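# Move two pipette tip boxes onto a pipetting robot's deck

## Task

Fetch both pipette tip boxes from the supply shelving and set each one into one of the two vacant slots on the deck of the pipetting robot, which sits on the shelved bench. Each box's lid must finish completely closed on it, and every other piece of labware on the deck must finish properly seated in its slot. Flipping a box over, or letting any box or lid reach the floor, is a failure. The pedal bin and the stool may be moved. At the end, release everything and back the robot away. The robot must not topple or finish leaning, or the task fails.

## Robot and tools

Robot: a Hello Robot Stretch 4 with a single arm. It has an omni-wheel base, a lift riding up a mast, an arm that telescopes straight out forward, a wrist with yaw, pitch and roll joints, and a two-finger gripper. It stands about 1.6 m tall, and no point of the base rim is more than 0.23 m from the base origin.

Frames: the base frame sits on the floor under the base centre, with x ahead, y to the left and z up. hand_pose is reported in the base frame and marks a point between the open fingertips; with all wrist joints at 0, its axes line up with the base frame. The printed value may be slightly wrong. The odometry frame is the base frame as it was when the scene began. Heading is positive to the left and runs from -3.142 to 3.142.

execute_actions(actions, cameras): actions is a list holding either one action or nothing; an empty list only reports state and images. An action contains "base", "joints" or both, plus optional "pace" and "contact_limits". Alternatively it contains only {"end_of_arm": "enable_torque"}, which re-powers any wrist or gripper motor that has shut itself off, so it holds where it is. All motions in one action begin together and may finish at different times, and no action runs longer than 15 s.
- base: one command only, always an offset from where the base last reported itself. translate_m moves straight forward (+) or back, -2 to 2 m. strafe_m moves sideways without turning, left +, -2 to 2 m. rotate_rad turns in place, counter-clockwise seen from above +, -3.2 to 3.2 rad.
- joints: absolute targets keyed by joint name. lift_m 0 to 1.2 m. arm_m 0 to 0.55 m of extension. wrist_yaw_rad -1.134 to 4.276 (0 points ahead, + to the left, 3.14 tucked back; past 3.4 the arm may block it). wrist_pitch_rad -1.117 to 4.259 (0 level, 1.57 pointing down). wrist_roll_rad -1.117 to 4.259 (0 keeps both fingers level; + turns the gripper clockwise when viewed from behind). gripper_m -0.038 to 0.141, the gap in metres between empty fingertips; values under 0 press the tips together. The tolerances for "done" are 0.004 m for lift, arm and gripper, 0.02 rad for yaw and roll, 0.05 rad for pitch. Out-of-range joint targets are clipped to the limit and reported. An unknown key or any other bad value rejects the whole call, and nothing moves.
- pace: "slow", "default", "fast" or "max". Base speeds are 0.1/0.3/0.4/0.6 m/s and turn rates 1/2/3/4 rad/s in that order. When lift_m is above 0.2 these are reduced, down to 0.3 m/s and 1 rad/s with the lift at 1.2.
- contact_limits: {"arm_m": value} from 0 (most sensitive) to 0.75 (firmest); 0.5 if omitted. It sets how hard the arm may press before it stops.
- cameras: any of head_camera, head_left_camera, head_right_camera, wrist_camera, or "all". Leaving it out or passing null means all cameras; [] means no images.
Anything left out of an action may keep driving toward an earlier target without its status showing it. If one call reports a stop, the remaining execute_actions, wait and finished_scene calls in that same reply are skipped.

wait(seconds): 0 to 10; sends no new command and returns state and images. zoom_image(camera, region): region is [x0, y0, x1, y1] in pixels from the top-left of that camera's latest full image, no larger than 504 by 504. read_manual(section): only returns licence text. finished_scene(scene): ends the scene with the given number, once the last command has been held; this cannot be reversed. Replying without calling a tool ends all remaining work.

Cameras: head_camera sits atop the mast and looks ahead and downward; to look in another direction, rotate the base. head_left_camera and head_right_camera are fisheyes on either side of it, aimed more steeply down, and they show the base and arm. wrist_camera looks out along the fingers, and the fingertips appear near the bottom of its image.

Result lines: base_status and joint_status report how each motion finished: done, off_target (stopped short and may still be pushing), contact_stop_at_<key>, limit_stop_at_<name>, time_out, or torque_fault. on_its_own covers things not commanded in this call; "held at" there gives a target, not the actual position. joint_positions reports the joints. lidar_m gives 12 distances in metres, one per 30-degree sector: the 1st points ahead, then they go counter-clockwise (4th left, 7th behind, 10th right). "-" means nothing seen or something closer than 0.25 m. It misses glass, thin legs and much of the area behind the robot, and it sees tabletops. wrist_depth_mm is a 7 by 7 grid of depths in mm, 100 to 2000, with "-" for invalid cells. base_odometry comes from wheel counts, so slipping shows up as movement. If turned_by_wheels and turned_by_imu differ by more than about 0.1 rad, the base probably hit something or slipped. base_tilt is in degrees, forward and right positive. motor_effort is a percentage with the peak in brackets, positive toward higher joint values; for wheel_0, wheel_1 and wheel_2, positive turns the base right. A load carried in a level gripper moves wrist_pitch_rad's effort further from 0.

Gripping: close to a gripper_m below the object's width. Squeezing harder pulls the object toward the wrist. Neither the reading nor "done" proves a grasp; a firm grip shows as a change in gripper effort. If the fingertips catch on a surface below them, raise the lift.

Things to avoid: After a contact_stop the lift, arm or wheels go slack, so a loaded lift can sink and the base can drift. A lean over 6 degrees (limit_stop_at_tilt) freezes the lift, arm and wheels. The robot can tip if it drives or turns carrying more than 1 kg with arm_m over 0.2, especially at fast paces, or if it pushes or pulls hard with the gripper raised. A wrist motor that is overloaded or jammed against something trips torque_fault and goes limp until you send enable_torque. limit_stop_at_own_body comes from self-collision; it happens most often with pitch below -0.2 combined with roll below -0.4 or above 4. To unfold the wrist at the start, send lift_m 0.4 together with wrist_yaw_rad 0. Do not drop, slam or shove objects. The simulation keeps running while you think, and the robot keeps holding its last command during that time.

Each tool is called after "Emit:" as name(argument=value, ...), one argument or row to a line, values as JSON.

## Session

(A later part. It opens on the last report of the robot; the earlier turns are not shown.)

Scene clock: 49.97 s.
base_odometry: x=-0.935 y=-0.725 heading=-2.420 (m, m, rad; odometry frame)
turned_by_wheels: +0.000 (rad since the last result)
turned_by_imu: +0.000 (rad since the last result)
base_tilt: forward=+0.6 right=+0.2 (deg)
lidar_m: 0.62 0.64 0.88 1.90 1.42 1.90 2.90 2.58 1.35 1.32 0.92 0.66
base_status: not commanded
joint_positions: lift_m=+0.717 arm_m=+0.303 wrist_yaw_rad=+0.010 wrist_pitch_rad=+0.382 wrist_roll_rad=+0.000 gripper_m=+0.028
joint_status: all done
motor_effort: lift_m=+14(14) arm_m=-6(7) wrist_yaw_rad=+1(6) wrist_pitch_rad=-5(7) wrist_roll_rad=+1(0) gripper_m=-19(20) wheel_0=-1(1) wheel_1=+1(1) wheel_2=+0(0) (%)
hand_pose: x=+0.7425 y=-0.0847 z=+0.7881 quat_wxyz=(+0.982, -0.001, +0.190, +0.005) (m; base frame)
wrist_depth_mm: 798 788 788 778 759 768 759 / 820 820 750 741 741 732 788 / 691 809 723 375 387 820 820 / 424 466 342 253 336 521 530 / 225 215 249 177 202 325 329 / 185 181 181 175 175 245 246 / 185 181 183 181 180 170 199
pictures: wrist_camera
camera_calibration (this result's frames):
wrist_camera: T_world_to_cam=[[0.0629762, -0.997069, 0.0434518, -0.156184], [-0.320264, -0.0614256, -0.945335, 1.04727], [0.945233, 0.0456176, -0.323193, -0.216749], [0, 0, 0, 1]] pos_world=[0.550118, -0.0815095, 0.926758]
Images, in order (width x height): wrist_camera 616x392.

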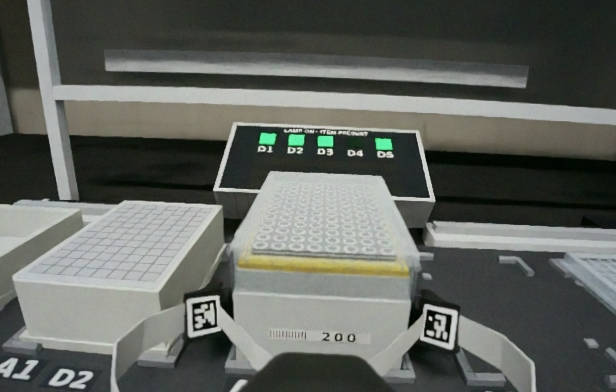

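The back dropped in. Release with compensation.

Emit:
execute_actions(
  actions=[
    {"joints":{"gripper_m":0.058,"arm_m":0.293,"lift_m":0.721},"pace":"slow"},
  ],
  cameras=["wrist_camera"],
)

Emit:
execute_actions(
  actions=[
    {"joints":{"gripper_m":0.094,"arm_m":0.284,"lift_m":0.725},"pace":"slow"},
  ],
  cameras=["wrist_camera"],
)

Emit:
execute_actions(
  actions=[
    {"joints":{"arm_m":0.15},"contact_limits":{"arm_m":0.15}},
  ],
  cameras=[],
)

Emit:
execute_actions(
  actions=[
    {"base":{"strafe_m":-0.12},"joints":{"lift_m":0.8,"wrist_yaw_rad":0}},
  ],
  cameras=["wrist_camera"],
)

Emit:
zoom_image(
  camera="wrist_camera",
  region=[120, 170, 440, 340],
)

Scene clock: 52.77 s.
base_odometry: x=-0.935 y=-0.725 heading=-2.420 (m, m, rad; odometry frame)
turned_by_wheels: +0.000 (rad since the last result)
turned_by_imu: +0.001 (rad since the last result)
base_tilt: forward=+0.6 right=+0.2 (deg)
lidar_m: 0.60 0.64 0.90 1.92 1.42 1.90 2.90 2.59 1.36 1.33 0.89 0.66
base_status: not commanded
joint_positions: lift_m=+0.721 arm_m=+0.294 wrist_yaw_rad=+0.009 wrist_pitch_rad=+0.381 wrist_roll_rad=+0.000 gripper_m=+0.058
joint_status: all done
motor_effort: lift_m=+25(26) arm_m=-5(6) wrist_yaw_rad=+3(3) wrist_pitch_rad=-2(5) wrist_roll_rad=+1(1) gripper_m=-12(21) wheel_0=-1(1) wheel_1=+2(1) wheel_2=+0(0) (%)
hand_pose: x=+0.7335 y=-0.0849 z=+0.7915 quat_wxyz=(+0.982, -0.001, +0.189, +0.005) (m; base frame)
wrist_depth_mm: 788 798 788 788 778 778 768 / 842 820 759 750 750 750 798 / 691 831 741 389 842 854 831 / 442 477 349 268 347 535 554 / 242 223 258 187 224 334 336 / 198 193 186 185 185 251 253 / 190 189 193 164 191 193 206
pictures: wrist_camera
camera_calibration (this result's frames):
wrist_camera: T_world_to_cam=[[0.062521, -0.997084, 0.0437491, -0.1558], [-0.319185, -0.0615083, -0.945694, 1.04712], [0.945628, 0.0451617, -0.322099, -0.208258], [0, 0, 0, 1]] pos_world=[0.540902, -0.0815334, 0.929996]
Images, in order (width x height): wrist_camera 616x392.

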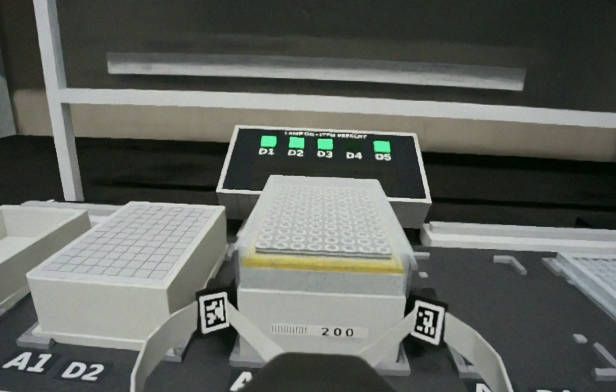

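Scene clock: 54.50 s.
base_odometry: x=-0.935 y=-0.725 heading=-2.420 (m, m, rad; odometry frame)
turned_by_wheels: +0.000 (rad since the last result)
turned_by_imu: +0.000 (rad since the last result)
base_tilt: forward=+0.7 right=+0.1 (deg)
lidar_m: 0.62 0.64 0.88 1.90 1.44 1.90 2.90 2.60 1.35 1.33 0.91 0.65
base_status: not commanded
joint_positions: lift_m=+0.725 arm_m=+0.285 wrist_yaw_rad=+0.010 wrist_pitch_rad=+0.382 wrist_roll_rad=+0.000 gripper_m=+0.094
joint_status: all done
motor_effort: lift_m=+25(25) arm_m=-5(6) wrist_yaw_rad=+2(2) wrist_pitch_rad=-5(6) wrist_roll_rad=+1(1) gripper_m=-1(12) wheel_0=-1(1) wheel_1=+1(1) wheel_2=+0(0) (%)
hand_pose: x=+0.7243 y=-0.0848 z=+0.7952 quat_wxyz=(+0.982, -0.001, +0.190, +0.005) (m; base frame)
wrist_depth_mm: 820 820 798 798 788 778 778 / 831 788 768 768 759 798 798 / 768 842 759 397 741 842 842 / 442 484 362 279 355 539 559 / 259 230 260 197 296 340 345 / 210 204 195 195 192 256 257 / 195 194 200 141 201 198 209
pictures: wrist_camera
camera_calibration (this result's frames):
wrist_camera: T_world_to_cam=[[0.0627466, -0.997073, 0.0436924, -0.155459], [-0.320188, -0.0615756, -0.945351, 1.04814], [0.945274, 0.0453278, -0.323114, -0.197338], [0, 0, 0, 1]] pos_world=[0.531894, -0.0815194, 0.933888]
Images, in order (width x height): wrist_camera 616x392.

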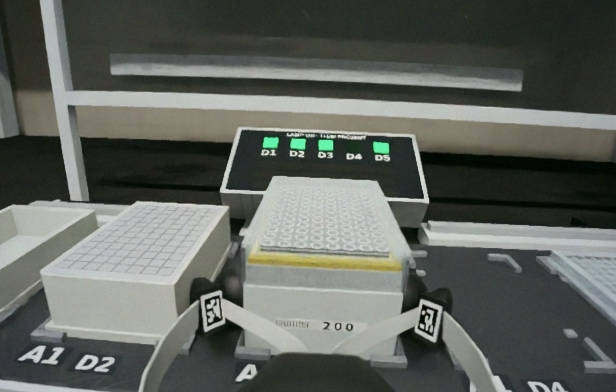

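Scene clock: 55.93 s.
base_odometry: x=-0.935 y=-0.725 heading=-2.420 (m, m, rad; odometry frame)
turned_by_wheels: +0.000 (rad since the last result)
turned_by_imu: +0.000 (rad since the last result)
base_tilt: forward=+0.7 right=+0.1 (deg)
lidar_m: 0.62 0.64 0.89 1.91 1.41 1.90 2.90 2.58 1.35 1.33 0.92 0.65
base_status: not commanded
joint_positions: lift_m=+0.725 arm_m=+0.151 wrist_yaw_rad=+0.010 wrist_pitch_rad=+0.382 wrist_roll_rad=+0.000 gripper_m=+0.094
joint_status: all done
motor_effort: lift_m=+25(25) arm_m=-4(5) wrist_yaw_rad=+1(2) wrist_pitch_rad=-5(5) wrist_roll_rad=+2(2) gripper_m=-3(1) wheel_0=-1(1) wheel_1=+1(2) wheel_2=+0(0) (%)
contact_limits: arm_m 0.15
hand_pose: x=+0.5903 y=-0.0848 z=+0.7952 quat_wxyz=(+0.982, -0.001, +0.190, +0.005) (m; base frame)
wrist_depth_mm: 931 917 917 904 904 891 904 / 976 960 917 878 931 917 917 / 820 750 866 500 741 960 946 / 404 387 368 322 455 484 521 / 309 315 324 327 327 342 345 / 281 278 198 274 217 277 279 / 1138 1118 1098 140 329 322 324
pictures: none
No camera images: the call's "cameras" was empty. Leave "cameras" out to get every camera's image.

Scene clock: 57.50 s.
base_odometry: x=-1.014 y=-0.635 heading=-2.420 (m, m, rad; odometry frame)
turned_by_wheels: +0.000 (rad since the last result)
turned_by_imu: +0.000 (rad since the last result)
base_tilt: forward=+0.7 right=+0.1 (deg)
lidar_m: 0.62 0.64 0.87 1.90 1.55 2.06 2.90 2.43 1.22 1.23 0.90 0.65
base_status: done
joint_positions: lift_m=+0.800 arm_m=+0.151 wrist_yaw_rad=+0.000 wrist_pitch_rad=+0.382 wrist_roll_rad=+0.000 gripper_m=+0.094
joint_status: all done
motor_effort: lift_m=+24(26) arm_m=-5(5) wrist_yaw_rad=+0(3) wrist_pitch_rad=-5(6) wrist_roll_rad=+2(1) gripper_m=-1(2) wheel_0=+0(11) wheel_1=+0(9) wheel_2=+0(1) (%)
hand_pose: x=+0.5895 y=-0.0874 z=+0.8702 quat_wxyz=(+0.982, +0.000, +0.190, +0.000) (m; base frame)
wrist_depth_mm: 931 917 917 931 904 917 442 / 976 946 946 960 931 946 462 / 1008 991 991 1008 991 976 484 / 634 691 512 634 759 661 508 / 399 392 366 484 500 508 512 / 349 357 199 373 217 382 404 / 307 303 310 141 317 314 327
pictures: wrist_camera
camera_calibration (this result's frames):
wrist_camera: T_world_to_cam=[[0.0531216, -0.997632, 0.0436883, -0.147227], [-0.320843, -0.0584818, -0.945325, 1.07636], [0.945642, 0.0362001, -0.32319, -0.0464352], [0, 0, 0, 1]] pos_world=[0.397074, -0.0822502, 1.00893]
Images, in order (width x height): wrist_camera 616x392.

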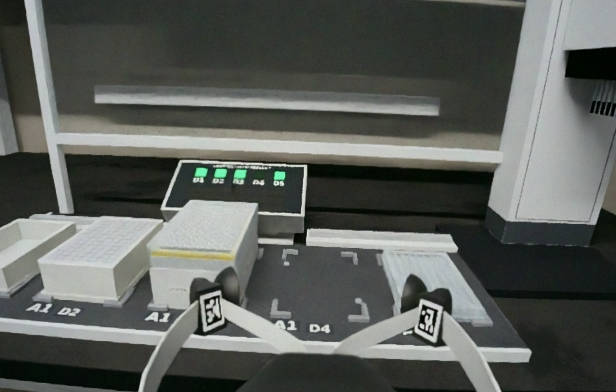

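Region (120, 170, 440, 340) of wrist_camera's 616x392 image, scaled by 1.575; it fills the top 268 rows of this view, and the rest is white.

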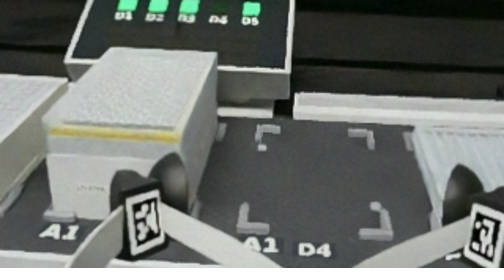

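Emit:
execute_actions(
  actions=[
    {"base":{"translate_m":-0.68},"joints":{"arm_m":0.0,"gripper_m":0.13,"wrist_pitch_rad":0.4},"pace":"max"},
  ],
  cameras=[],
)

Emit:
execute_actions(
  actions=[
    {"base":{"rotate_rad":-1.583},"joints":{"lift_m":0.52},"pace":"fast"},
  ],
  cameras=[],
)

Emit:
execute_actions(
  actions=[
    {"base":{"translate_m":0.58},"joints":{"arm_m":0.25},"pace":"fast"},
  ],
  cameras=["wrist_camera"],
)

Scene clock: 62.33 s.
base_odometry: x=-0.504 y=-0.185 heading=-2.420 (m, m, rad; odometry frame)
turned_by_wheels: +0.000 (rad since the last result)
turned_by_imu: +0.002 (rad since the last result)
base_tilt: forward=+0.7 right=+0.2 (deg)
lidar_m: 1.29 1.36 2.16 1.43 1.49 2.03 2.20 2.41 1.24 1.18 1.23 1.37
base_status: done
joint_positions: lift_m=+0.800 arm_m=+0.001 wrist_yaw_rad=+0.000 wrist_pitch_rad=+0.402 wrist_roll_rad=+0.000 gripper_m=+0.130
joint_status: all done
motor_effort: lift_m=+24(24) arm_m=-5(6) wrist_yaw_rad=+1(0) wrist_pitch_rad=-5(5) wrist_roll_rad=+1(2) gripper_m=+1(1) wheel_0=-1(10) wheel_1=-1(7) wheel_2=-1(13) (%)
hand_pose: x=+0.4373 y=-0.0874 z=+0.8650 quat_wxyz=(+0.980, +0.000, +0.200, +0.000) (m; base frame)
wrist_depth_mm: 1661 1618 1661 1618 1205 1576 1618 / 1756 1756 1708 1708 1661 1708 1708 / 1756 1160 1118 1118 1205 1708 1808 / 1921 1921 1921 1863 1464 1863 1921 / 1756 1863 1863 1863 1863 - - / 1430 1397 213 1537 1499 1229 1576 / 1229 1205 1255 147 1281 1281 1308
pictures: none
No camera images: the call's "cameras" was empty. Leave "cameras" out to get every camera's image.

Scene clock: 64.30 s.
base_odometry: x=-0.504 y=-0.185 heading=+2.281 (m, m, rad; odometry frame)
turned_by_wheels: -1.583 (rad since the last result)
turned_by_imu: -1.599 (rad since the last result)
base_tilt: forward=+0.6 right=+0.1 (deg)
lidar_m: 1.17 1.23 1.34 1.31 1.34 2.22 1.44 1.47 1.98 2.20 2.26 1.25
base_status: done
joint_positions: lift_m=+0.520 arm_m=+0.001 wrist_yaw_rad=+0.000 wrist_pitch_rad=+0.402 wrist_roll_rad=+0.000 gripper_m=+0.130
joint_status: all done
motor_effort: lift_m=+15(21) arm_m=-5(4) wrist_yaw_rad=+1(0) wrist_pitch_rad=-5(5) wrist_roll_rad=+2(2) gripper_m=+0(0) wheel_0=+1(6) wheel_1=+3(10) wheel_2=+0(7) (%)
hand_pose: x=+0.4373 y=-0.0874 z=+0.5857 quat_wxyz=(+0.980, +0.000, +0.200, +0.000) (m; base frame)
wrist_depth_mm: 1255 1042 1255 1255 1255 1281 1281 / 1336 1078 1308 1308 1308 1308 1336 / 1430 1098 1281 1098 1138 1397 1430 / 1499 1205 1430 1499 1430 1499 1499 / 1336 1255 1255 1281 1255 1499 1499 / 1078 1042 213 1118 1118 1042 1160 / 878 878 904 148 917 931 946
pictures: none
No camera images: the call's "cameras" was empty. Leave "cameras" out to get every camera's image.

Scene clock: 67.03 s.
base_odometry: x=-0.882 y=+0.255 heading=+2.281 (m, m, rad; odometry frame)
turned_by_wheels: +0.000 (rad since the last result)
turned_by_imu: +0.000 (rad since the last result)
base_tilt: forward=+0.7 right=+0.0 (deg)
lidar_m: 0.60 0.62 1.48 1.33 1.38 1.88 2.01 2.10 2.30 2.17 1.64 0.64
base_status: done
joint_positions: lift_m=+0.520 arm_m=+0.249 wrist_yaw_rad=+0.000 wrist_pitch_rad=+0.402 wrist_roll_rad=+0.000 gripper_m=+0.130
joint_status: all done
motor_effort: lift_m=+15(15) arm_m=+5(8) wrist_yaw_rad=+0(2) wrist_pitch_rad=-5(5) wrist_roll_rad=+2(1) gripper_m=+0(1) wheel_0=+0(8) wheel_1=+1(8) wheel_2=+3(13) (%)
hand_pose: x=+0.6856 y=-0.0874 z=+0.5857 quat_wxyz=(+0.980, +0.000, +0.200, +0.000) (m; base frame)
wrist_depth_mm: 521 521 521 517 521 521 484 / 544 544 544 549 549 549 477 / 574 574 580 585 574 580 473 / 508 521 535 399 559 574 469 / 364 373 379 347 375 402 404 / 282 277 213 300 300 278 307 / 234 236 239 147 244 246 256
pictures: wrist_camera
camera_calibration (this result's frames):
wrist_camera: T_world_to_cam=[[0.0541272, -0.997624, 0.0426268, -0.139931], [-0.339514, -0.0585331, -0.938778, 0.847217], [0.939042, 0.036341, -0.341876, -0.2138], [0, 0, 0, 1]] pos_world=[0.495983, -0.0822388, 0.72822]
Images, in order (width x height): wrist_camera 616x392.

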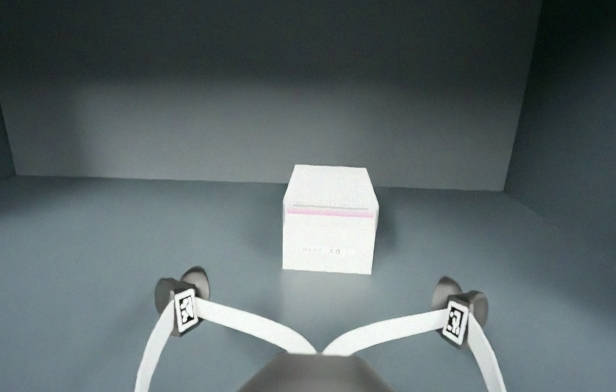

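Emit:
execute_actions(
  actions=[
    {"base":{"strafe_m":-0.006},"joints":{"arm_m":0.34,"lift_m":0.49}},
  ],
  cameras=[],
)

Emit:
execute_actions(
  actions=[
    {"joints":{"arm_m":0.397},"pace":"slow","contact_limits":{"arm_m":0.2}},
  ],
  cameras=["wrist_camera"],
)

Scene clock: 69.10 s.
base_odometry: x=-0.877 y=+0.258 heading=+2.281 (m, m, rad; odometry frame)
turned_by_wheels: +0.000 (rad since the last result)
turned_by_imu: +0.000 (rad since the last result)
base_tilt: forward=+0.8 right=+0.1 (deg)
lidar_m: 0.60 0.60 1.47 1.34 1.39 1.89 2.02 2.09 2.30 2.18 1.63 0.64
base_status: done
joint_positions: lift_m=+0.490 arm_m=+0.339 wrist_yaw_rad=+0.000 wrist_pitch_rad=+0.402 wrist_roll_rad=+0.000 gripper_m=+0.130
joint_status: all done
motor_effort: lift_m=+14(15) arm_m=+5(5) wrist_yaw_rad=+1(1) wrist_pitch_rad=-3(4) wrist_roll_rad=+2(2) gripper_m=-1(1) wheel_0=+1(12) wheel_1=+1(9) wheel_2=+0(2) (%)
hand_pose: x=+0.7755 y=-0.0874 z=+0.5558 quat_wxyz=(+0.980, +0.000, +0.200, +0.000) (m; base frame)
wrist_depth_mm: 442 442 439 439 439 445 439 / 462 462 466 466 466 462 459 / 492 492 492 488 488 488 455 / 427 442 452 277 442 488 433 / 306 314 319 247 297 336 342 / 237 232 212 252 253 235 258 / 196 198 202 147 206 206 211
pictures: none
No camera images: the call's "cameras" was empty. Leave "cameras" out to get every camera's image.

Scene clock: 70.90 s.
base_odometry: x=-0.877 y=+0.258 heading=+2.281 (m, m, rad; odometry frame)
turned_by_wheels: +0.000 (rad since the last result)
turned_by_imu: +0.000 (rad since the last result)
base_tilt: forward=+0.7 right=+0.2 (deg)
lidar_m: 0.60 0.62 1.49 1.33 1.39 1.86 2.01 2.10 2.28 2.18 1.63 0.65
base_status: not commanded
joint_positions: lift_m=+0.490 arm_m=+0.396 wrist_yaw_rad=+0.000 wrist_pitch_rad=+0.402 wrist_roll_rad=+0.000 gripper_m=+0.130
joint_status: all done
motor_effort: lift_m=+14(14) arm_m=+5(5) wrist_yaw_rad=+0(0) wrist_pitch_rad=-5(6) wrist_roll_rad=+2(2) gripper_m=-2(0) wheel_0=+1(1) wheel_1=+1(0) wheel_2=+0(0) (%)
contact_limits: arm_m 0.2
hand_pose: x=+0.8325 y=-0.0874 z=+0.5558 quat_wxyz=(+0.980, +0.000, +0.200, +0.000) (m; base frame)
wrist_depth_mm: 392 392 392 392 392 394 392 / 407 410 410 413 413 413 413 / 433 433 430 430 430 430 427 / 427 439 445 279 449 449 430 / 306 314 319 196 235 338 340 / 237 232 196 194 191 234 258 / 197 198 202 147 202 207 211
pictures: wrist_camera
camera_calibration (this result's frames):
wrist_camera: T_world_to_cam=[[0.0540424, -0.997628, 0.0426242, -0.146557], [-0.339564, -0.0585035, -0.938762, 0.868987], [0.939029, 0.0362593, -0.34192, -0.361985], [0, 0, 0, 1]] pos_world=[0.64291, -0.0822454, 0.698249]
Images, in order (width x height): wrist_camera 616x392.

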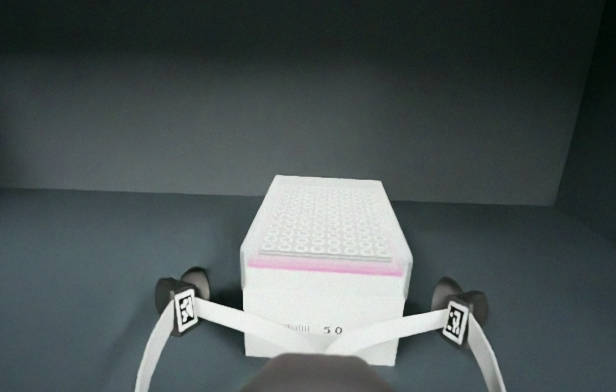

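Emit:
execute_actions(
  actions=[
    {"base":{"strafe_m":-0.003},"joints":{"gripper_m":0.028,"lift_m":0.487}},
  ],
  cameras=[],
)

Emit:
execute_actions(
  actions=[
    {"joints":{"lift_m":0.52},"pace":"slow"},
  ],
  cameras=["wrist_camera"],
)

Scene clock: 73.53 s.
base_odometry: x=-0.875 y=+0.260 heading=+2.281 (m, m, rad; odometry frame)
turned_by_wheels: +0.000 (rad since the last result)
turned_by_imu: +0.001 (rad since the last result)
base_tilt: forward=+0.6 right=+0.2 (deg)
lidar_m: 0.59 0.62 1.49 1.34 1.39 1.88 2.02 2.07 2.30 2.17 1.63 0.64
base_status: done
joint_positions: lift_m=+0.487 arm_m=+0.396 wrist_yaw_rad=+0.000 wrist_pitch_rad=+0.403 wrist_roll_rad=+0.000 gripper_m=+0.028
joint_status: all done
motor_effort: lift_m=+14(14) arm_m=+5(5) wrist_yaw_rad=+1(1) wrist_pitch_rad=-7(9) wrist_roll_rad=+1(2) gripper_m=-18(19) wheel_0=-1(8) wheel_1=+1(9) wheel_2=+0(1) (%)
hand_pose: x=+0.8324 y=-0.0874 z=+0.5524 quat_wxyz=(+0.980, +0.000, +0.200, +0.000) (m; base frame)
wrist_depth_mm: 392 392 392 392 389 392 389 / 410 410 410 410 413 413 410 / 433 433 433 430 430 433 427 / 415 427 439 256 445 449 427 / 300 304 296 178 202 329 330 / 231 236 180 176 176 251 251 / 192 189 189 181 183 166 206
pictures: none
No camera images: the call's "cameras" was empty. Leave "cameras" out to get every camera's image.

Scene clock: 74.63 s.
base_odometry: x=-0.875 y=+0.260 heading=+2.281 (m, m, rad; odometry frame)
turned_by_wheels: +0.000 (rad since the last result)
turned_by_imu: +0.000 (rad since the last result)
base_tilt: forward=+0.6 right=+0.1 (deg)
lidar_m: 0.59 0.61 1.53 1.34 1.40 1.89 2.03 2.08 2.29 2.17 1.64 0.64
base_status: not commanded
joint_positions: lift_m=+0.520 arm_m=+0.396 wrist_yaw_rad=+0.000 wrist_pitch_rad=+0.403 wrist_roll_rad=+0.000 gripper_m=+0.028
joint_status: all done
motor_effort: lift_m=+25(25) arm_m=+5(5) wrist_yaw_rad=+0(1) wrist_pitch_rad=-9(9) wrist_roll_rad=+2(2) gripper_m=-20(18) wheel_0=-1(1) wheel_1=+1(1) wheel_2=+0(0) (%)
hand_pose: x=+0.8324 y=-0.0874 z=+0.5845 quat_wxyz=(+0.980, +0.000, +0.200, +0.000) (m; base frame)
wrist_depth_mm: 392 392 389 392 389 394 392 / 410 410 410 413 410 410 410 / 427 430 436 430 433 433 430 / 449 452 455 255 452 459 449 / 359 368 355 178 203 394 402 / 278 286 180 176 176 303 301 / 231 227 228 181 184 166 253
pictures: wrist_camera
camera_calibration (this result's frames):
wrist_camera: T_world_to_cam=[[0.0540627, -0.997631, 0.0425489, -0.147758], [-0.340877, -0.0584904, -0.938287, 0.896732], [0.938552, 0.0362223, -0.343231, -0.350862], [0, 0, 0, 1]] pos_world=[0.642966, -0.0822484, 0.727252]
Images, in order (width x height): wrist_camera 616x392.

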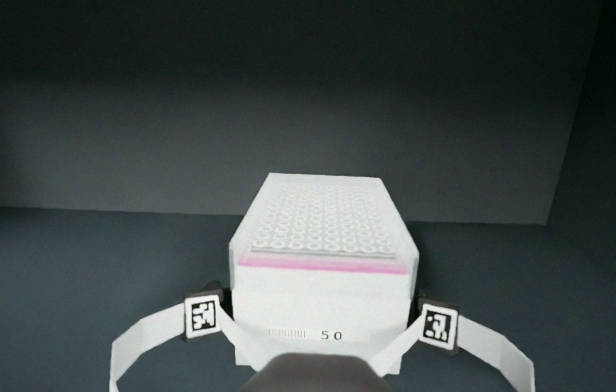

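Emit:
execute_actions(
  actions=[
    {"base":{"translate_m":-0.58},"joints":{"arm_m":0.0}},
  ],
  cameras=[],
)

Emit:
execute_actions(
  actions=[
    {"base":{"rotate_rad":1.583},"joints":{"lift_m":0.8,"wrist_pitch_rad":0.38,"wrist_yaw_rad":0.01},"pace":"slow"},
  ],
  cameras=[],
)

Emit:
execute_actions(
  actions=[
    {"base":{"translate_m":0.689},"joints":{"arm_m":0.2}},
  ],
  cameras=[],
)

Emit:
execute_actions(
  actions=[
    {"joints":{"lift_m":0.745,"arm_m":0.23},"pace":"slow"},
  ],
  cameras=["wrist_camera","head_camera"],
)

Scene clock: 79.40 s.
base_odometry: x=-0.497 y=-0.179 heading=+2.281 (m, m, rad; odometry frame)
turned_by_wheels: +0.000 (rad since the last result)
turned_by_imu: +0.002 (rad since the last result)
base_tilt: forward=+0.6 right=+0.1 (deg)
lidar_m: 0.50 1.23 1.38 1.33 1.36 2.21 1.43 1.45 1.94 2.18 2.27 1.25
base_status: done
joint_positions: lift_m=+0.520 arm_m=+0.001 wrist_yaw_rad=+0.000 wrist_pitch_rad=+0.403 wrist_roll_rad=+0.000 gripper_m=+0.028
joint_status: all done
motor_effort: lift_m=+24(25) arm_m=-5(5) wrist_yaw_rad=+1(0) wrist_pitch_rad=-10(10) wrist_roll_rad=+2(1) gripper_m=-19(17) wheel_0=-1(8) wheel_1=-3(7) wheel_2=+0(12) (%)
hand_pose: x=+0.4371 y=-0.0875 z=+0.5846 quat_wxyz=(+0.980, +0.000, +0.200, +0.000) (m; base frame)
wrist_depth_mm: 1281 991 1229 1255 1255 1281 1281 / 1366 1098 1308 1308 1281 1366 1336 / 1430 1098 1205 1098 1118 1397 1397 / 1499 1229 1430 256 1229 1499 1430 / 1366 1229 1205 178 203 1499 1499 / 1078 1078 180 176 176 1138 1138 / 891 878 866 181 183 165 931
pictures: none
No camera images: the call's "cameras" was empty. Leave "cameras" out to get every camera's image.

Scene clock: 82.30 s.
base_odometry: x=-0.497 y=-0.179 heading=-2.420 (m, m, rad; odometry frame)
turned_by_wheels: +1.582 (rad since the last result)
turned_by_imu: +1.600 (rad since the last result)
base_tilt: forward=+0.6 right=+0.2 (deg)
lidar_m: 1.29 1.38 2.16 1.44 1.50 2.03 2.20 2.41 1.25 1.18 1.23 1.37
base_status: done
joint_positions: lift_m=+0.800 arm_m=+0.001 wrist_yaw_rad=+0.010 wrist_pitch_rad=+0.384 wrist_roll_rad=+0.000 gripper_m=+0.028
joint_status: all done
motor_effort: lift_m=+25(26) arm_m=-5(5) wrist_yaw_rad=+0(2) wrist_pitch_rad=-10(13) wrist_roll_rad=+2(1) gripper_m=-19(18) wheel_0=-3(6) wheel_1=-3(7) wheel_2=-5(8) (%)
hand_pose: x=+0.4402 y=-0.0847 z=+0.8698 quat_wxyz=(+0.982, -0.001, +0.191, +0.005) (m; base frame)
wrist_depth_mm: 1708 1661 1618 1229 1229 1618 1618 / 1756 1808 1708 1661 1308 1708 1661 / 1808 1229 1118 1118 1281 1756 1756 / - 1921 1921 256 1308 1808 1863 / 1863 - 1808 178 202 - 1921 / 1499 1537 180 176 176 1537 1618 / 1229 1229 1205 182 183 165 1308
pictures: none
No camera images: the call's "cameras" was empty. Leave "cameras" out to get every camera's image.

Scene clock: 86.07 s.
base_odometry: x=-1.014 y=-0.634 heading=-2.420 (m, m, rad; odometry frame)
turned_by_wheels: +0.000 (rad since the last result)
turned_by_imu: +0.000 (rad since the last result)
base_tilt: forward=+0.7 right=+0.1 (deg)
lidar_m: 0.60 0.63 0.86 1.89 1.54 2.08 2.89 2.44 1.24 1.21 0.92 0.65
base_status: done
joint_positions: lift_m=+0.800 arm_m=+0.199 wrist_yaw_rad=+0.010 wrist_pitch_rad=+0.383 wrist_roll_rad=+0.000 gripper_m=+0.028
joint_status: all done
motor_effort: lift_m=+24(25) arm_m=+5(6) wrist_yaw_rad=+1(2) wrist_pitch_rad=-10(8) wrist_roll_rad=+2(2) gripper_m=-17(20) wheel_0=+2(2) wheel_1=+2(9) wheel_2=-2(10) (%)
hand_pose: x=+0.6385 y=-0.0847 z=+0.8699 quat_wxyz=(+0.982, -0.001, +0.191, +0.005) (m; base frame)
wrist_depth_mm: 891 891 878 866 866 866 436 / 931 931 917 904 891 904 421 / 946 946 946 960 946 931 442 / 654 683 484 256 759 768 459 / 394 377 332 178 202 488 477 / 315 307 181 176 176 377 382 / 287 285 282 181 183 166 320
pictures: none
No camera images: the call's "cameras" was empty. Leave "cameras" out to get every camera's image.

Scene clock: 87.43 s.
base_odometry: x=-1.014 y=-0.634 heading=-2.420 (m, m, rad; odometry frame)
turned_by_wheels: +0.000 (rad since the last result)
turned_by_imu: +0.000 (rad since the last result)
base_tilt: forward=+0.7 right=+0.2 (deg)
lidar_m: 0.61 0.64 0.88 1.90 1.53 2.02 2.91 2.42 1.23 1.20 0.91 0.65
base_status: not commanded
joint_positions: lift_m=+0.745 arm_m=+0.229 wrist_yaw_rad=+0.010 wrist_pitch_rad=+0.383 wrist_roll_rad=+0.000 gripper_m=+0.028
joint_status: all done
motor_effort: lift_m=+14(23) arm_m=+5(5) wrist_yaw_rad=+1(1) wrist_pitch_rad=-8(9) wrist_roll_rad=+1(2) gripper_m=-18(18) wheel_0=+2(2) wheel_1=+2(2) wheel_2=-2(2) (%)
hand_pose: x=+0.6684 y=-0.0847 z=+0.8157 quat_wxyz=(+0.982, -0.001, +0.191, +0.005) (m; base frame)
wrist_depth_mm: 866 866 842 854 854 842 820 / 891 891 878 878 866 878 436 / 854 917 462 469 904 891 418 / 492 413 357 255 585 603 436 / 279 259 259 179 202 384 392 / 267 265 181 176 176 289 301 / 234 230 230 181 183 165 241
pictures: head_camera, wrist_camera
camera_calibration (this result's frames):
wrist_camera: T_world_to_cam=[[0.0631824, -0.997049, 0.0436115, -0.152969], [-0.321551, -0.0617061, -0.944879, 1.0501], [0.944782, 0.0456764, -0.324501, -0.136376], [0, 0, 0, 1]] pos_world=[0.476171, -0.0814907, 0.954635]
Images, in order (width x height): head_camera 420x560, wrist_camera 616x392.

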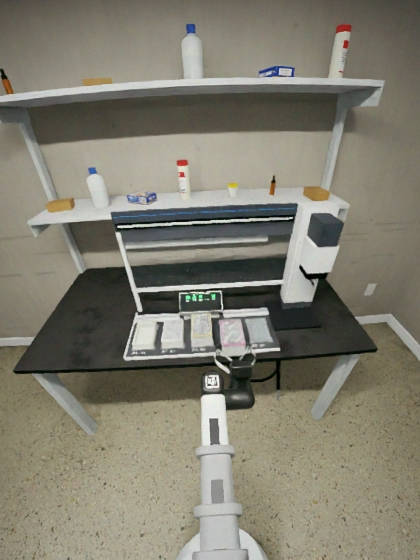

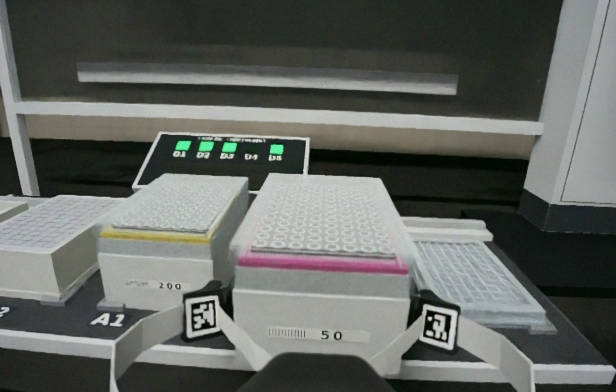

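Emit:
execute_actions(
  actions=[],
  cameras=["wrist_camera","head_camera"],
)

Scene clock: 97.37 s.
base_odometry: x=-1.014 y=-0.634 heading=-2.420 (m, m, rad; odometry frame)
turned_by_wheels: +0.000 (rad since the last result)
turned_by_imu: +0.001 (rad since the last result)
base_tilt: forward=+0.7 right=+0.2 (deg)
lidar_m: 0.60 0.64 0.90 1.90 1.52 2.03 2.92 2.43 1.23 1.20 0.90 0.66
base_status: not commanded
joint_positions: lift_m=+0.745 arm_m=+0.229 wrist_yaw_rad=+0.010 wrist_pitch_rad=+0.383 wrist_roll_rad=+0.000 gripper_m=+0.028
joint_status: all done
motor_effort: lift_m=+15(23) arm_m=+5(5) wrist_yaw_rad=+1(1) wrist_pitch_rad=-9(9) wrist_roll_rad=+2(2) gripper_m=-20(18) wheel_0=+2(2) wheel_1=+2(2) wheel_2=-2(2) (%)
hand_pose: x=+0.6684 y=-0.0847 z=+0.8157 quat_wxyz=(+0.982, -0.001, +0.191, +0.005) (m; base frame)
wrist_depth_mm: 866 866 854 842 854 842 809 / 891 878 891 866 866 866 433 / 854 917 466 466 917 891 415 / 488 413 355 256 591 603 436 / 279 259 259 178 202 384 389 / 266 264 180 176 176 289 301 / 235 231 231 181 183 165 242
pictures: head_camera, wrist_camera
camera_calibration (this result's frames):
wrist_camera: T_world_to_cam=[[0.0631826, -0.997049, 0.0436117, -0.152969], [-0.321551, -0.0617064, -0.944879, 1.0501], [0.944782, 0.0456765, -0.324501, -0.136376], [0, 0, 0, 1]] pos_world=[0.476171, -0.0814907, 0.954635]
Images, in order (width x height): head_camera 420x560, wrist_camera 616x392.

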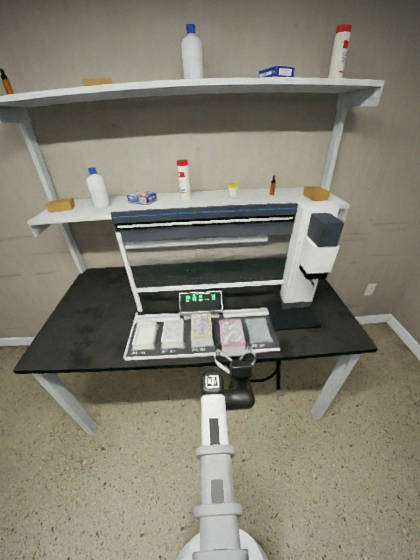

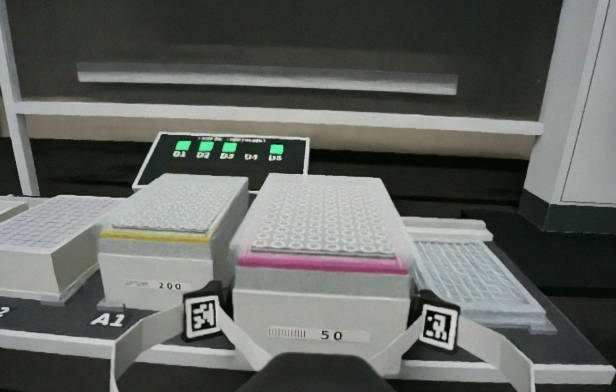

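Emit:
execute_actions(
  actions=[
    {"joints":{"arm_m":0.285},"base":{"strafe_m":-0.002},"pace":"slow","contact_limits":{"arm_m":0.15}},
  ],
  cameras=["wrist_camera"],
)

Scene clock: 99.83 s.
base_odometry: x=-1.015 y=-0.633 heading=-2.420 (m, m, rad; odometry frame)
turned_by_wheels: +0.000 (rad since the last result)
turned_by_imu: +0.000 (rad since the last result)
base_tilt: forward=+0.8 right=+0.1 (deg)
lidar_m: 0.62 0.64 0.90 1.88 1.54 2.05 2.90 2.44 1.23 1.21 0.90 0.65
base_status: done
joint_positions: lift_m=+0.745 arm_m=+0.284 wrist_yaw_rad=+0.010 wrist_pitch_rad=+0.383 wrist_roll_rad=+0.000 gripper_m=+0.028
joint_status: all done
motor_effort: lift_m=+15(14) arm_m=+5(5) wrist_yaw_rad=+1(1) wrist_pitch_rad=-9(8) wrist_roll_rad=+2(2) gripper_m=-18(19) wheel_0=+1(0) wheel_1=-2(8) wheel_2=+0(1) (%)
contact_limits: arm_m 0.15
hand_pose: x=+0.7234 y=-0.0847 z=+0.8157 quat_wxyz=(+0.982, -0.001, +0.191, +0.005) (m; base frame)
wrist_depth_mm: 820 820 798 788 788 788 778 / 866 842 820 820 820 820 809 / 788 715 410 413 854 842 404 / 530 368 368 256 585 603 410 / 263 224 255 178 203 370 387 / 211 205 180 176 176 289 291 / 216 213 214 181 183 165 241
pictures: wrist_camera
camera_calibration (this result's frames):
wrist_camera: T_world_to_cam=[[0.0631124, -0.997053, 0.0436115, -0.156412], [-0.321556, -0.0616836, -0.944879, 1.06779], [0.944785, 0.04561, -0.324501, -0.188337], [0, 0, 0, 1]] pos_world=[0.531162, -0.081496, 0.954635]
Images, in order (width x height): wrist_camera 616x392.

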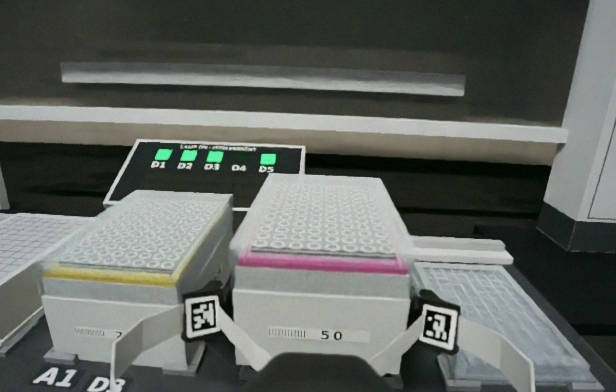

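Emit:
execute_actions(
  actions=[
    {"joints":{"arm_m":0.303,"lift_m":0.732},"pace":"slow","contact_limits":{"arm_m":0.15}},
  ],
  cameras=["wrist_camera"],
)

Emit:
zoom_image(
  camera="wrist_camera",
  region=[110,200,614,392],
)

Scene clock: 101.67 s.
base_odometry: x=-1.015 y=-0.633 heading=-2.420 (m, m, rad; odometry frame)
turned_by_wheels: +0.000 (rad since the last result)
turned_by_imu: +0.000 (rad since the last result)
base_tilt: forward=+0.6 right=+0.2 (deg)
lidar_m: 0.62 0.64 0.91 1.90 1.53 2.03 2.90 2.45 1.22 1.19 0.92 0.65
base_status: not commanded
joint_positions: lift_m=+0.732 arm_m=+0.302 wrist_yaw_rad=+0.010 wrist_pitch_rad=+0.383 wrist_roll_rad=+0.000 gripper_m=+0.028
joint_status: all done
motor_effort: lift_m=+15(15) arm_m=+5(5) wrist_yaw_rad=+1(1) wrist_pitch_rad=-9(9) wrist_roll_rad=+2(1) gripper_m=-19(18) wheel_0=+1(1) wheel_1=-2(2) wheel_2=+0(0) (%)
contact_limits: arm_m 0.15
hand_pose: x=+0.7414 y=-0.0847 z=+0.8027 quat_wxyz=(+0.982, -0.001, +0.191, +0.005) (m; base frame)
wrist_depth_mm: 809 798 788 798 778 778 768 / 820 759 750 750 788 809 778 / 842 750 392 723 854 831 820 / 488 338 342 255 549 559 480 / 201 198 237 178 202 342 359 / 186 183 180 176 176 268 270 / 195 193 199 181 183 165 219
pictures: wrist_camera
camera_calibration (this result's frames):
wrist_camera: T_world_to_cam=[[0.0631124, -0.997053, 0.0436115, -0.156981], [-0.321556, -0.0616836, -0.944879, 1.06129], [0.944785, 0.0456101, -0.324501, -0.20956], [0, 0, 0, 1]] pos_world=[0.549162, -0.081496, 0.941639]
Images, in order (width x height): wrist_camera 616x392.

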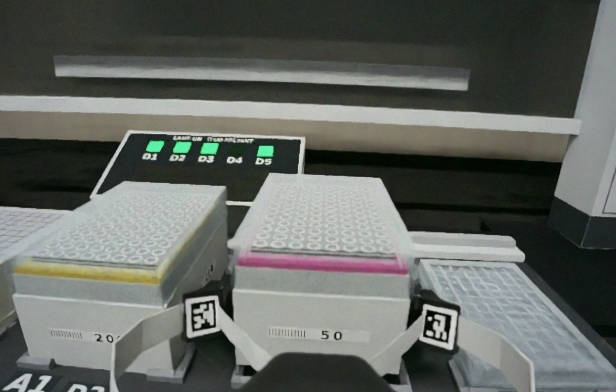

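Region (110, 200, 614, 392) of wrist_camera's 616x392 image, scaled by 1.000; it fills the top 192 rows of this view, and the rest is white.

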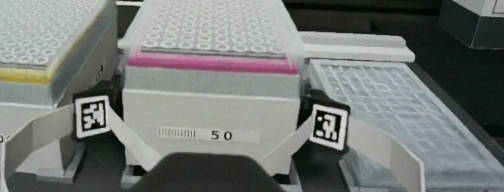

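Emit:
zoom_image(
  camera="wrist_camera",
  region=[190,330,450,392],
)

Region (190, 330, 450, 392) of wrist_camera's 616x392 image, scaled by 1.938; it fills the top 120 rows of this view, and the rest is white.

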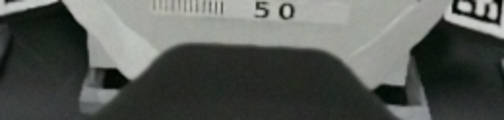

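Emit:
execute_actions(
  actions=[
    {"joints":{"arm_m":0.305,"lift_m":0.727},"base":{"strafe_m":-0.002},"pace":"slow","contact_limits":{"arm_m":0.15}},
  ],
  cameras=["wrist_camera"],
)

Emit:
zoom_image(
  camera="wrist_camera",
  region=[190,330,450,392],
)

Scene clock: 103.67 s.
base_odometry: x=-1.017 y=-0.632 heading=-2.420 (m, m, rad; odometry frame)
turned_by_wheels: +0.000 (rad since the last result)
turned_by_imu: +0.000 (rad since the last result)
base_tilt: forward=+0.7 right=+0.1 (deg)
lidar_m: 0.61 0.63 0.89 1.91 1.55 2.04 2.91 2.43 1.22 1.19 0.90 0.66
base_status: done
joint_positions: lift_m=+0.727 arm_m=+0.304 wrist_yaw_rad=+0.010 wrist_pitch_rad=+0.383 wrist_roll_rad=+0.000 gripper_m=+0.028
joint_status: all done
motor_effort: lift_m=+14(15) arm_m=+5(5) wrist_yaw_rad=+1(1) wrist_pitch_rad=-9(8) wrist_roll_rad=+2(1) gripper_m=-18(18) wheel_0=+0(3) wheel_1=-2(3) wheel_2=+0(3) (%)
contact_limits: arm_m 0.15
hand_pose: x=+0.7434 y=-0.0847 z=+0.7977 quat_wxyz=(+0.982, -0.001, +0.191, +0.005) (m; base frame)
wrist_depth_mm: 798 798 788 768 778 778 768 / 759 750 750 750 741 798 788 / 820 399 384 842 854 831 798 / 473 270 338 255 530 544 469 / 186 193 236 178 204 334 349 / 184 181 180 176 176 259 260 / 192 189 192 182 185 165 211
pictures: wrist_camera
camera_calibration (this result's frames):
wrist_camera: T_world_to_cam=[[0.0631337, -0.997052, 0.0436117, -0.1569], [-0.321554, -0.0616907, -0.944879, 1.05721], [0.944784, 0.0456302, -0.324501, -0.213077], [0, 0, 0, 1]] pos_world=[0.551168, -0.0814944, 0.936636]
Images, in order (width x height): wrist_camera 616x392.

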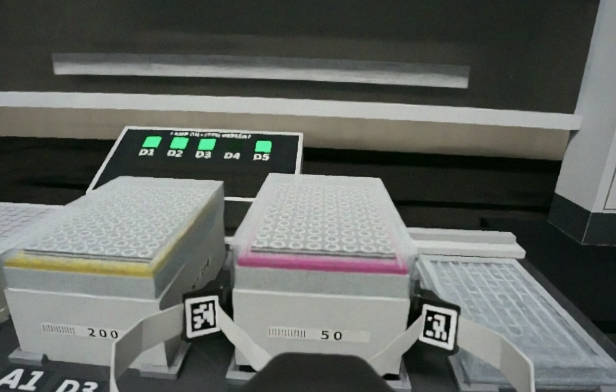

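Region (190, 330, 450, 392) of wrist_camera's 616x392 image, scaled by 1.938; it fills the top 120 rows of this view, and the rest is white.

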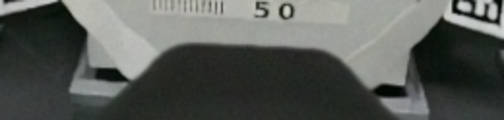

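Centred.

Emit:
execute_actions(
  actions=[
    {"joints":{"lift_m":0.721},"pace":"slow"},
  ],
  cameras=["wrist_camera"],
)

Emit:
zoom_image(
  camera="wrist_camera",
  region=[190,330,450,392],
)

Scene clock: 104.97 s.
base_odometry: x=-1.017 y=-0.632 heading=-2.420 (m, m, rad; odometry frame)
turned_by_wheels: +0.000 (rad since the last result)
turned_by_imu: +0.000 (rad since the last result)
base_tilt: forward=+0.6 right=+0.1 (deg)
lidar_m: 0.60 0.65 0.89 1.92 1.54 2.05 2.90 2.45 1.22 1.18 0.93 0.65
base_status: not commanded
joint_positions: lift_m=+0.721 arm_m=+0.304 wrist_yaw_rad=+0.010 wrist_pitch_rad=+0.383 wrist_roll_rad=+0.000 gripper_m=+0.028
joint_status: all done
motor_effort: lift_m=+14(14) arm_m=+5(5) wrist_yaw_rad=+1(0) wrist_pitch_rad=-7(9) wrist_roll_rad=+2(1) gripper_m=-18(19) wheel_0=+0(1) wheel_1=-2(2) wheel_2=+0(0) (%)
hand_pose: x=+0.7435 y=-0.0847 z=+0.7919 quat_wxyz=(+0.982, -0.001, +0.190, +0.005) (m; base frame)
wrist_depth_mm: 809 788 788 778 768 768 759 / 820 759 750 750 732 788 788 / 798 392 379 768 831 831 788 / 459 253 336 255 517 530 421 / 181 186 235 178 202 330 338 / 183 180 181 177 176 250 252 / 188 186 186 181 184 166 205
pictures: wrist_camera
camera_calibration (this result's frames):
wrist_camera: T_world_to_cam=[[0.0631151, -0.997051, 0.0436508, -0.156667], [-0.320857, -0.061688, -0.945116, 1.05146], [0.945022, 0.0456455, -0.323805, -0.215771], [0, 0, 0, 1]] pos_world=[0.551167, -0.0814936, 0.930728]
Images, in order (width x height): wrist_camera 616x392.

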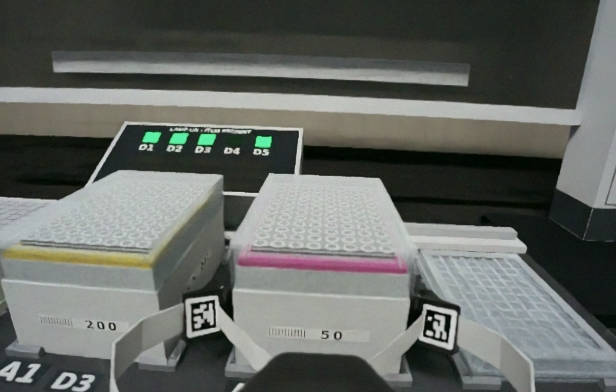

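Region (190, 330, 450, 392) of wrist_camera's 616x392 image, scaled by 1.938; it fills the top 120 rows of this view, and the rest is white.

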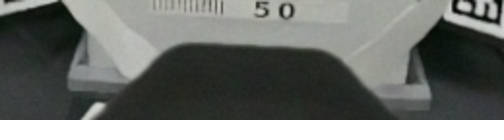

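Emit:
execute_actions(
  actions=[
    {"joints":{"lift_m":0.717},"pace":"slow"},
  ],
  cameras=["wrist_camera"],
)

Scene clock: 112.83 s.
base_odometry: x=-1.017 y=-0.632 heading=-2.420 (m, m, rad; odometry frame)
turned_by_wheels: +0.000 (rad since the last result)
turned_by_imu: +0.001 (rad since the last result)
base_tilt: forward=+0.6 right=+0.2 (deg)
lidar_m: 0.61 0.64 0.91 1.91 1.55 2.06 2.91 2.43 1.21 1.21 0.90 0.64
base_status: not commanded
joint_positions: lift_m=+0.718 arm_m=+0.304 wrist_yaw_rad=+0.011 wrist_pitch_rad=+0.379 wrist_roll_rad=+0.000 gripper_m=+0.028
joint_status: all done
motor_effort: lift_m=+13(15) arm_m=+5(5) wrist_yaw_rad=-2(2) wrist_pitch_rad=+2(6) wrist_roll_rad=+2(2) gripper_m=-20(19) wheel_0=+0(0) wheel_1=-2(2) wheel_2=+0(0) (%)
hand_pose: x=+0.7440 y=-0.0845 z=+0.7889 quat_wxyz=(+0.982, -0.001, +0.188, +0.005) (m; base frame)
wrist_depth_mm: 798 809 788 778 759 768 759 / 831 768 759 741 741 788 798 / 809 389 379 788 831 831 788 / 462 249 327 257 517 530 424 / 179 182 236 179 202 330 338 / 183 179 180 176 177 249 251 / 186 185 184 182 183 170 202
pictures: wrist_camera
camera_calibration (this result's frames):
wrist_camera: T_world_to_cam=[[0.0638325, -0.996994, 0.0439229, -0.157087], [-0.317518, -0.0620152, -0.946222, 1.0472], [0.946101, 0.0464534, -0.320522, -0.220574], [0, 0, 0, 1]] pos_world=[0.551219, -0.0814256, 0.927089]
Images, in order (width x height): wrist_camera 616x392.

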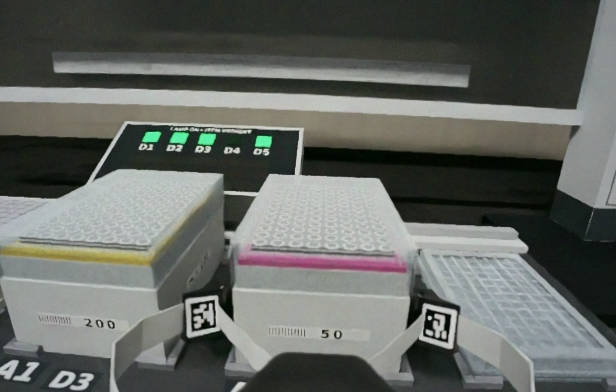

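Looks down. Release.

Emit:
execute_actions(
  actions=[
    {"joints":{"lift_m":0.721,"gripper_m":0.058,"arm_m":0.296},"pace":"slow"},
  ],
  cameras=["wrist_camera"],
)

Emit:
execute_actions(
  actions=[
    {"joints":{"lift_m":0.725,"gripper_m":0.094,"arm_m":0.287},"pace":"slow"},
  ],
  cameras=["wrist_camera"],
)

Scene clock: 115.10 s.
base_odometry: x=-1.017 y=-0.632 heading=-2.420 (m, m, rad; odometry frame)
turned_by_wheels: +0.000 (rad since the last result)
turned_by_imu: +0.000 (rad since the last result)
base_tilt: forward=+0.6 right=+0.1 (deg)
lidar_m: 0.62 0.63 0.89 1.90 1.54 2.07 2.90 2.43 1.21 1.20 0.88 0.66
base_status: not commanded
joint_positions: lift_m=+0.721 arm_m=+0.297 wrist_yaw_rad=+0.010 wrist_pitch_rad=+0.381 wrist_roll_rad=+0.000 gripper_m=+0.058
joint_status: all done
motor_effort: lift_m=+23(24) arm_m=-5(6) wrist_yaw_rad=+0(3) wrist_pitch_rad=-2(5) wrist_roll_rad=+1(2) gripper_m=-12(19) wheel_0=+0(0) wheel_1=-2(2) wheel_2=+0(0) (%)
hand_pose: x=+0.7364 y=-0.0847 z=+0.7916 quat_wxyz=(+0.982, -0.001, +0.189, +0.005) (m; base frame)
wrist_depth_mm: 809 798 798 778 778 778 768 / 831 759 750 750 750 798 809 / 809 397 384 788 842 842 788 / 466 254 340 267 517 535 415 / 187 186 236 187 212 334 340 / 192 189 185 186 185 251 251 / 190 189 193 164 191 193 204
pictures: wrist_camera
camera_calibration (this result's frames):
wrist_camera: T_world_to_cam=[[0.0632338, -0.997044, 0.043653, -0.156233], [-0.319311, -0.0616536, -0.945642, 1.04816], [0.945538, 0.0458577, -0.322265, -0.210774], [0, 0, 0, 1]] pos_world=[0.543865, -0.0814822, 0.930084]
Images, in order (width x height): wrist_camera 616x392.

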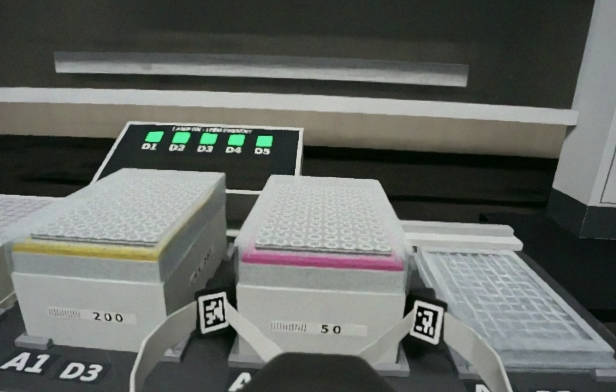

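Scene clock: 116.83 s.
base_odometry: x=-1.017 y=-0.632 heading=-2.420 (m, m, rad; odometry frame)
turned_by_wheels: +0.000 (rad since the last result)
turned_by_imu: +0.000 (rad since the last result)
base_tilt: forward=+0.6 right=+0.2 (deg)
lidar_m: 0.60 0.65 0.88 1.91 1.55 2.05 2.90 2.42 1.23 1.20 0.90 0.65
base_status: not commanded
joint_positions: lift_m=+0.725 arm_m=+0.288 wrist_yaw_rad=+0.010 wrist_pitch_rad=+0.382 wrist_roll_rad=+0.000 gripper_m=+0.094
joint_status: all done
motor_effort: lift_m=+25(25) arm_m=-5(4) wrist_yaw_rad=+1(1) wrist_pitch_rad=-5(7) wrist_roll_rad=+1(1) gripper_m=-2(11) wheel_0=+0(0) wheel_1=-2(2) wheel_2=+0(0) (%)
hand_pose: x=+0.7273 y=-0.0847 z=+0.7951 quat_wxyz=(+0.982, -0.001, +0.190, +0.005) (m; base frame)
wrist_depth_mm: 820 809 798 798 798 788 788 / 842 778 759 759 768 809 798 / 809 410 397 798 854 854 413 / 469 264 349 281 525 539 418 / 197 196 236 197 298 342 345 / 206 200 195 195 192 257 258 / 194 195 199 141 200 198 209
pictures: wrist_camera
camera_calibration (this result's frames):
wrist_camera: T_world_to_cam=[[0.0632547, -0.997045, 0.0435881, -0.155787], [-0.320479, -0.0616555, -0.945247, 1.04915], [0.945141, 0.0458223, -0.323432, -0.199831], [0, 0, 0, 1]] pos_world=[0.534952, -0.0814843, 0.933861]
Images, in order (width x height): wrist_camera 616x392.

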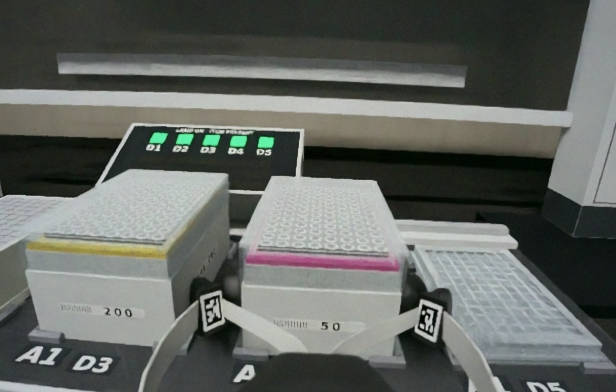

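Emit:
execute_actions(
  actions=[
    {"joints":{"arm_m":0.12},"contact_limits":{"arm_m":0.15}},
  ],
  cameras=["wrist_camera"],
)

Emit:
execute_actions(
  actions=[
    {"base":{"strafe_m":-0.14}},
  ],
  cameras=["wrist_camera","head_camera"],
)

Scene clock: 119.07 s.
base_odometry: x=-1.017 y=-0.632 heading=-2.420 (m, m, rad; odometry frame)
turned_by_wheels: +0.000 (rad since the last result)
turned_by_imu: +0.000 (rad since the last result)
base_tilt: forward=+0.6 right=+0.2 (deg)
lidar_m: 0.61 0.65 0.89 1.88 1.53 2.05 2.91 2.44 1.22 1.20 0.91 0.65
base_status: not commanded
joint_positions: lift_m=+0.725 arm_m=+0.121 wrist_yaw_rad=+0.010 wrist_pitch_rad=+0.382 wrist_roll_rad=+0.000 gripper_m=+0.094
joint_status: all done
motor_effort: lift_m=+25(25) arm_m=-5(5) wrist_yaw_rad=+1(0) wrist_pitch_rad=-6(7) wrist_roll_rad=+2(1) gripper_m=-2(1) wheel_0=+0(0) wheel_1=-2(2) wheel_2=+0(0) (%)
contact_limits: arm_m 0.15
hand_pose: x=+0.5603 y=-0.0848 z=+0.7952 quat_wxyz=(+0.982, -0.001, +0.190, +0.005) (m; base frame)
wrist_depth_mm: 960 960 960 946 946 931 469 / 991 960 931 917 960 946 488 / 768 842 521 525 976 759 512 / 375 368 359 353 469 508 521 / 332 332 329 330 336 340 373 / 366 359 199 304 218 301 300 / 1160 1138 1182 141 1042 574 1205
pictures: wrist_camera
camera_calibration (this result's frames):
wrist_camera: T_world_to_cam=[[0.0629609, -0.997063, 0.0436001, -0.145148], [-0.320281, -0.061562, -0.94532, 0.995639], [0.945228, 0.0455539, -0.323216, -0.0421834], [0, 0, 0, 1]] pos_world=[0.367895, -0.0815061, 0.933892]
Images, in order (width x height): wrist_camera 616x392.

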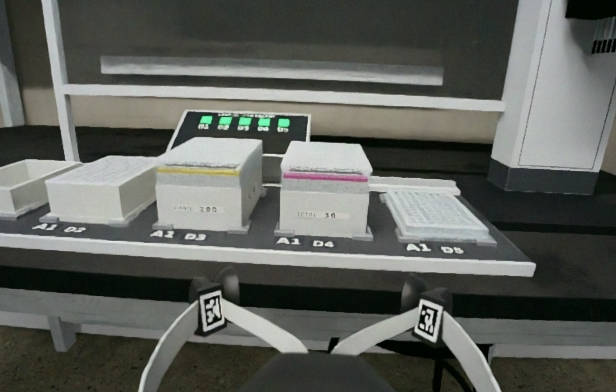

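Scene clock: 120.73 s.
base_odometry: x=-1.109 y=-0.526 heading=-2.420 (m, m, rad; odometry frame)
turned_by_wheels: +0.000 (rad since the last result)
turned_by_imu: +0.000 (rad since the last result)
base_tilt: forward=+0.6 right=+0.0 (deg)
lidar_m: 0.61 0.63 0.90 1.97 1.67 2.27 2.89 1.49 1.08 1.07 1.57 0.66
base_status: done
joint_positions: lift_m=+0.725 arm_m=+0.121 wrist_yaw_rad=+0.010 wrist_pitch_rad=+0.382 wrist_roll_rad=+0.000 gripper_m=+0.094
joint_status: not commanded
motor_effort: lift_m=+25(25) arm_m=-5(5) wrist_yaw_rad=+1(1) wrist_pitch_rad=-5(6) wrist_roll_rad=+1(2) gripper_m=-2(1) wheel_0=+0(13) wheel_1=+0(11) wheel_2=+0(2) (%)
hand_pose: x=+0.5603 y=-0.0848 z=+0.7952 quat_wxyz=(+0.982, -0.001, +0.190, +0.005) (m; base frame)
wrist_depth_mm: 976 976 960 931 931 473 931 / 1008 931 917 931 960 488 960 / 820 521 539 931 820 521 1025 / 364 366 366 477 492 504 559 / 332 334 334 334 355 366 375 / 370 364 198 307 218 306 307 / 1138 1160 1182 141 946 1138 1205
pictures: head_camera, wrist_camera
camera_calibration (this result's frames):
wrist_camera: T_world_to_cam=[[0.0629838, -0.997062, 0.0436, -0.145154], [-0.320279, -0.0615693, -0.94532, 0.995652], [0.945227, 0.0455757, -0.323216, -0.0421694], [0, 0, 0, 1]] pos_world=[0.367889, -0.0815043, 0.933909]
Images, in order (width x height): head_camera 420x560, wrist_camera 616x392.

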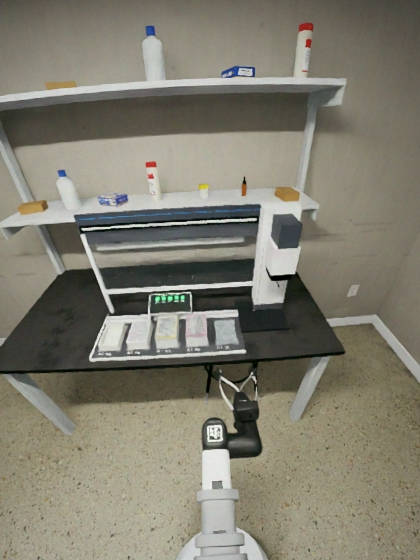

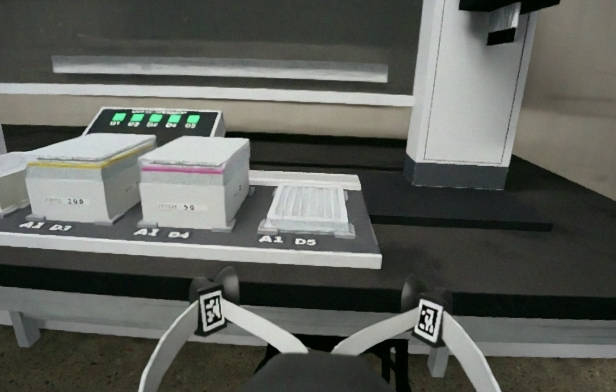

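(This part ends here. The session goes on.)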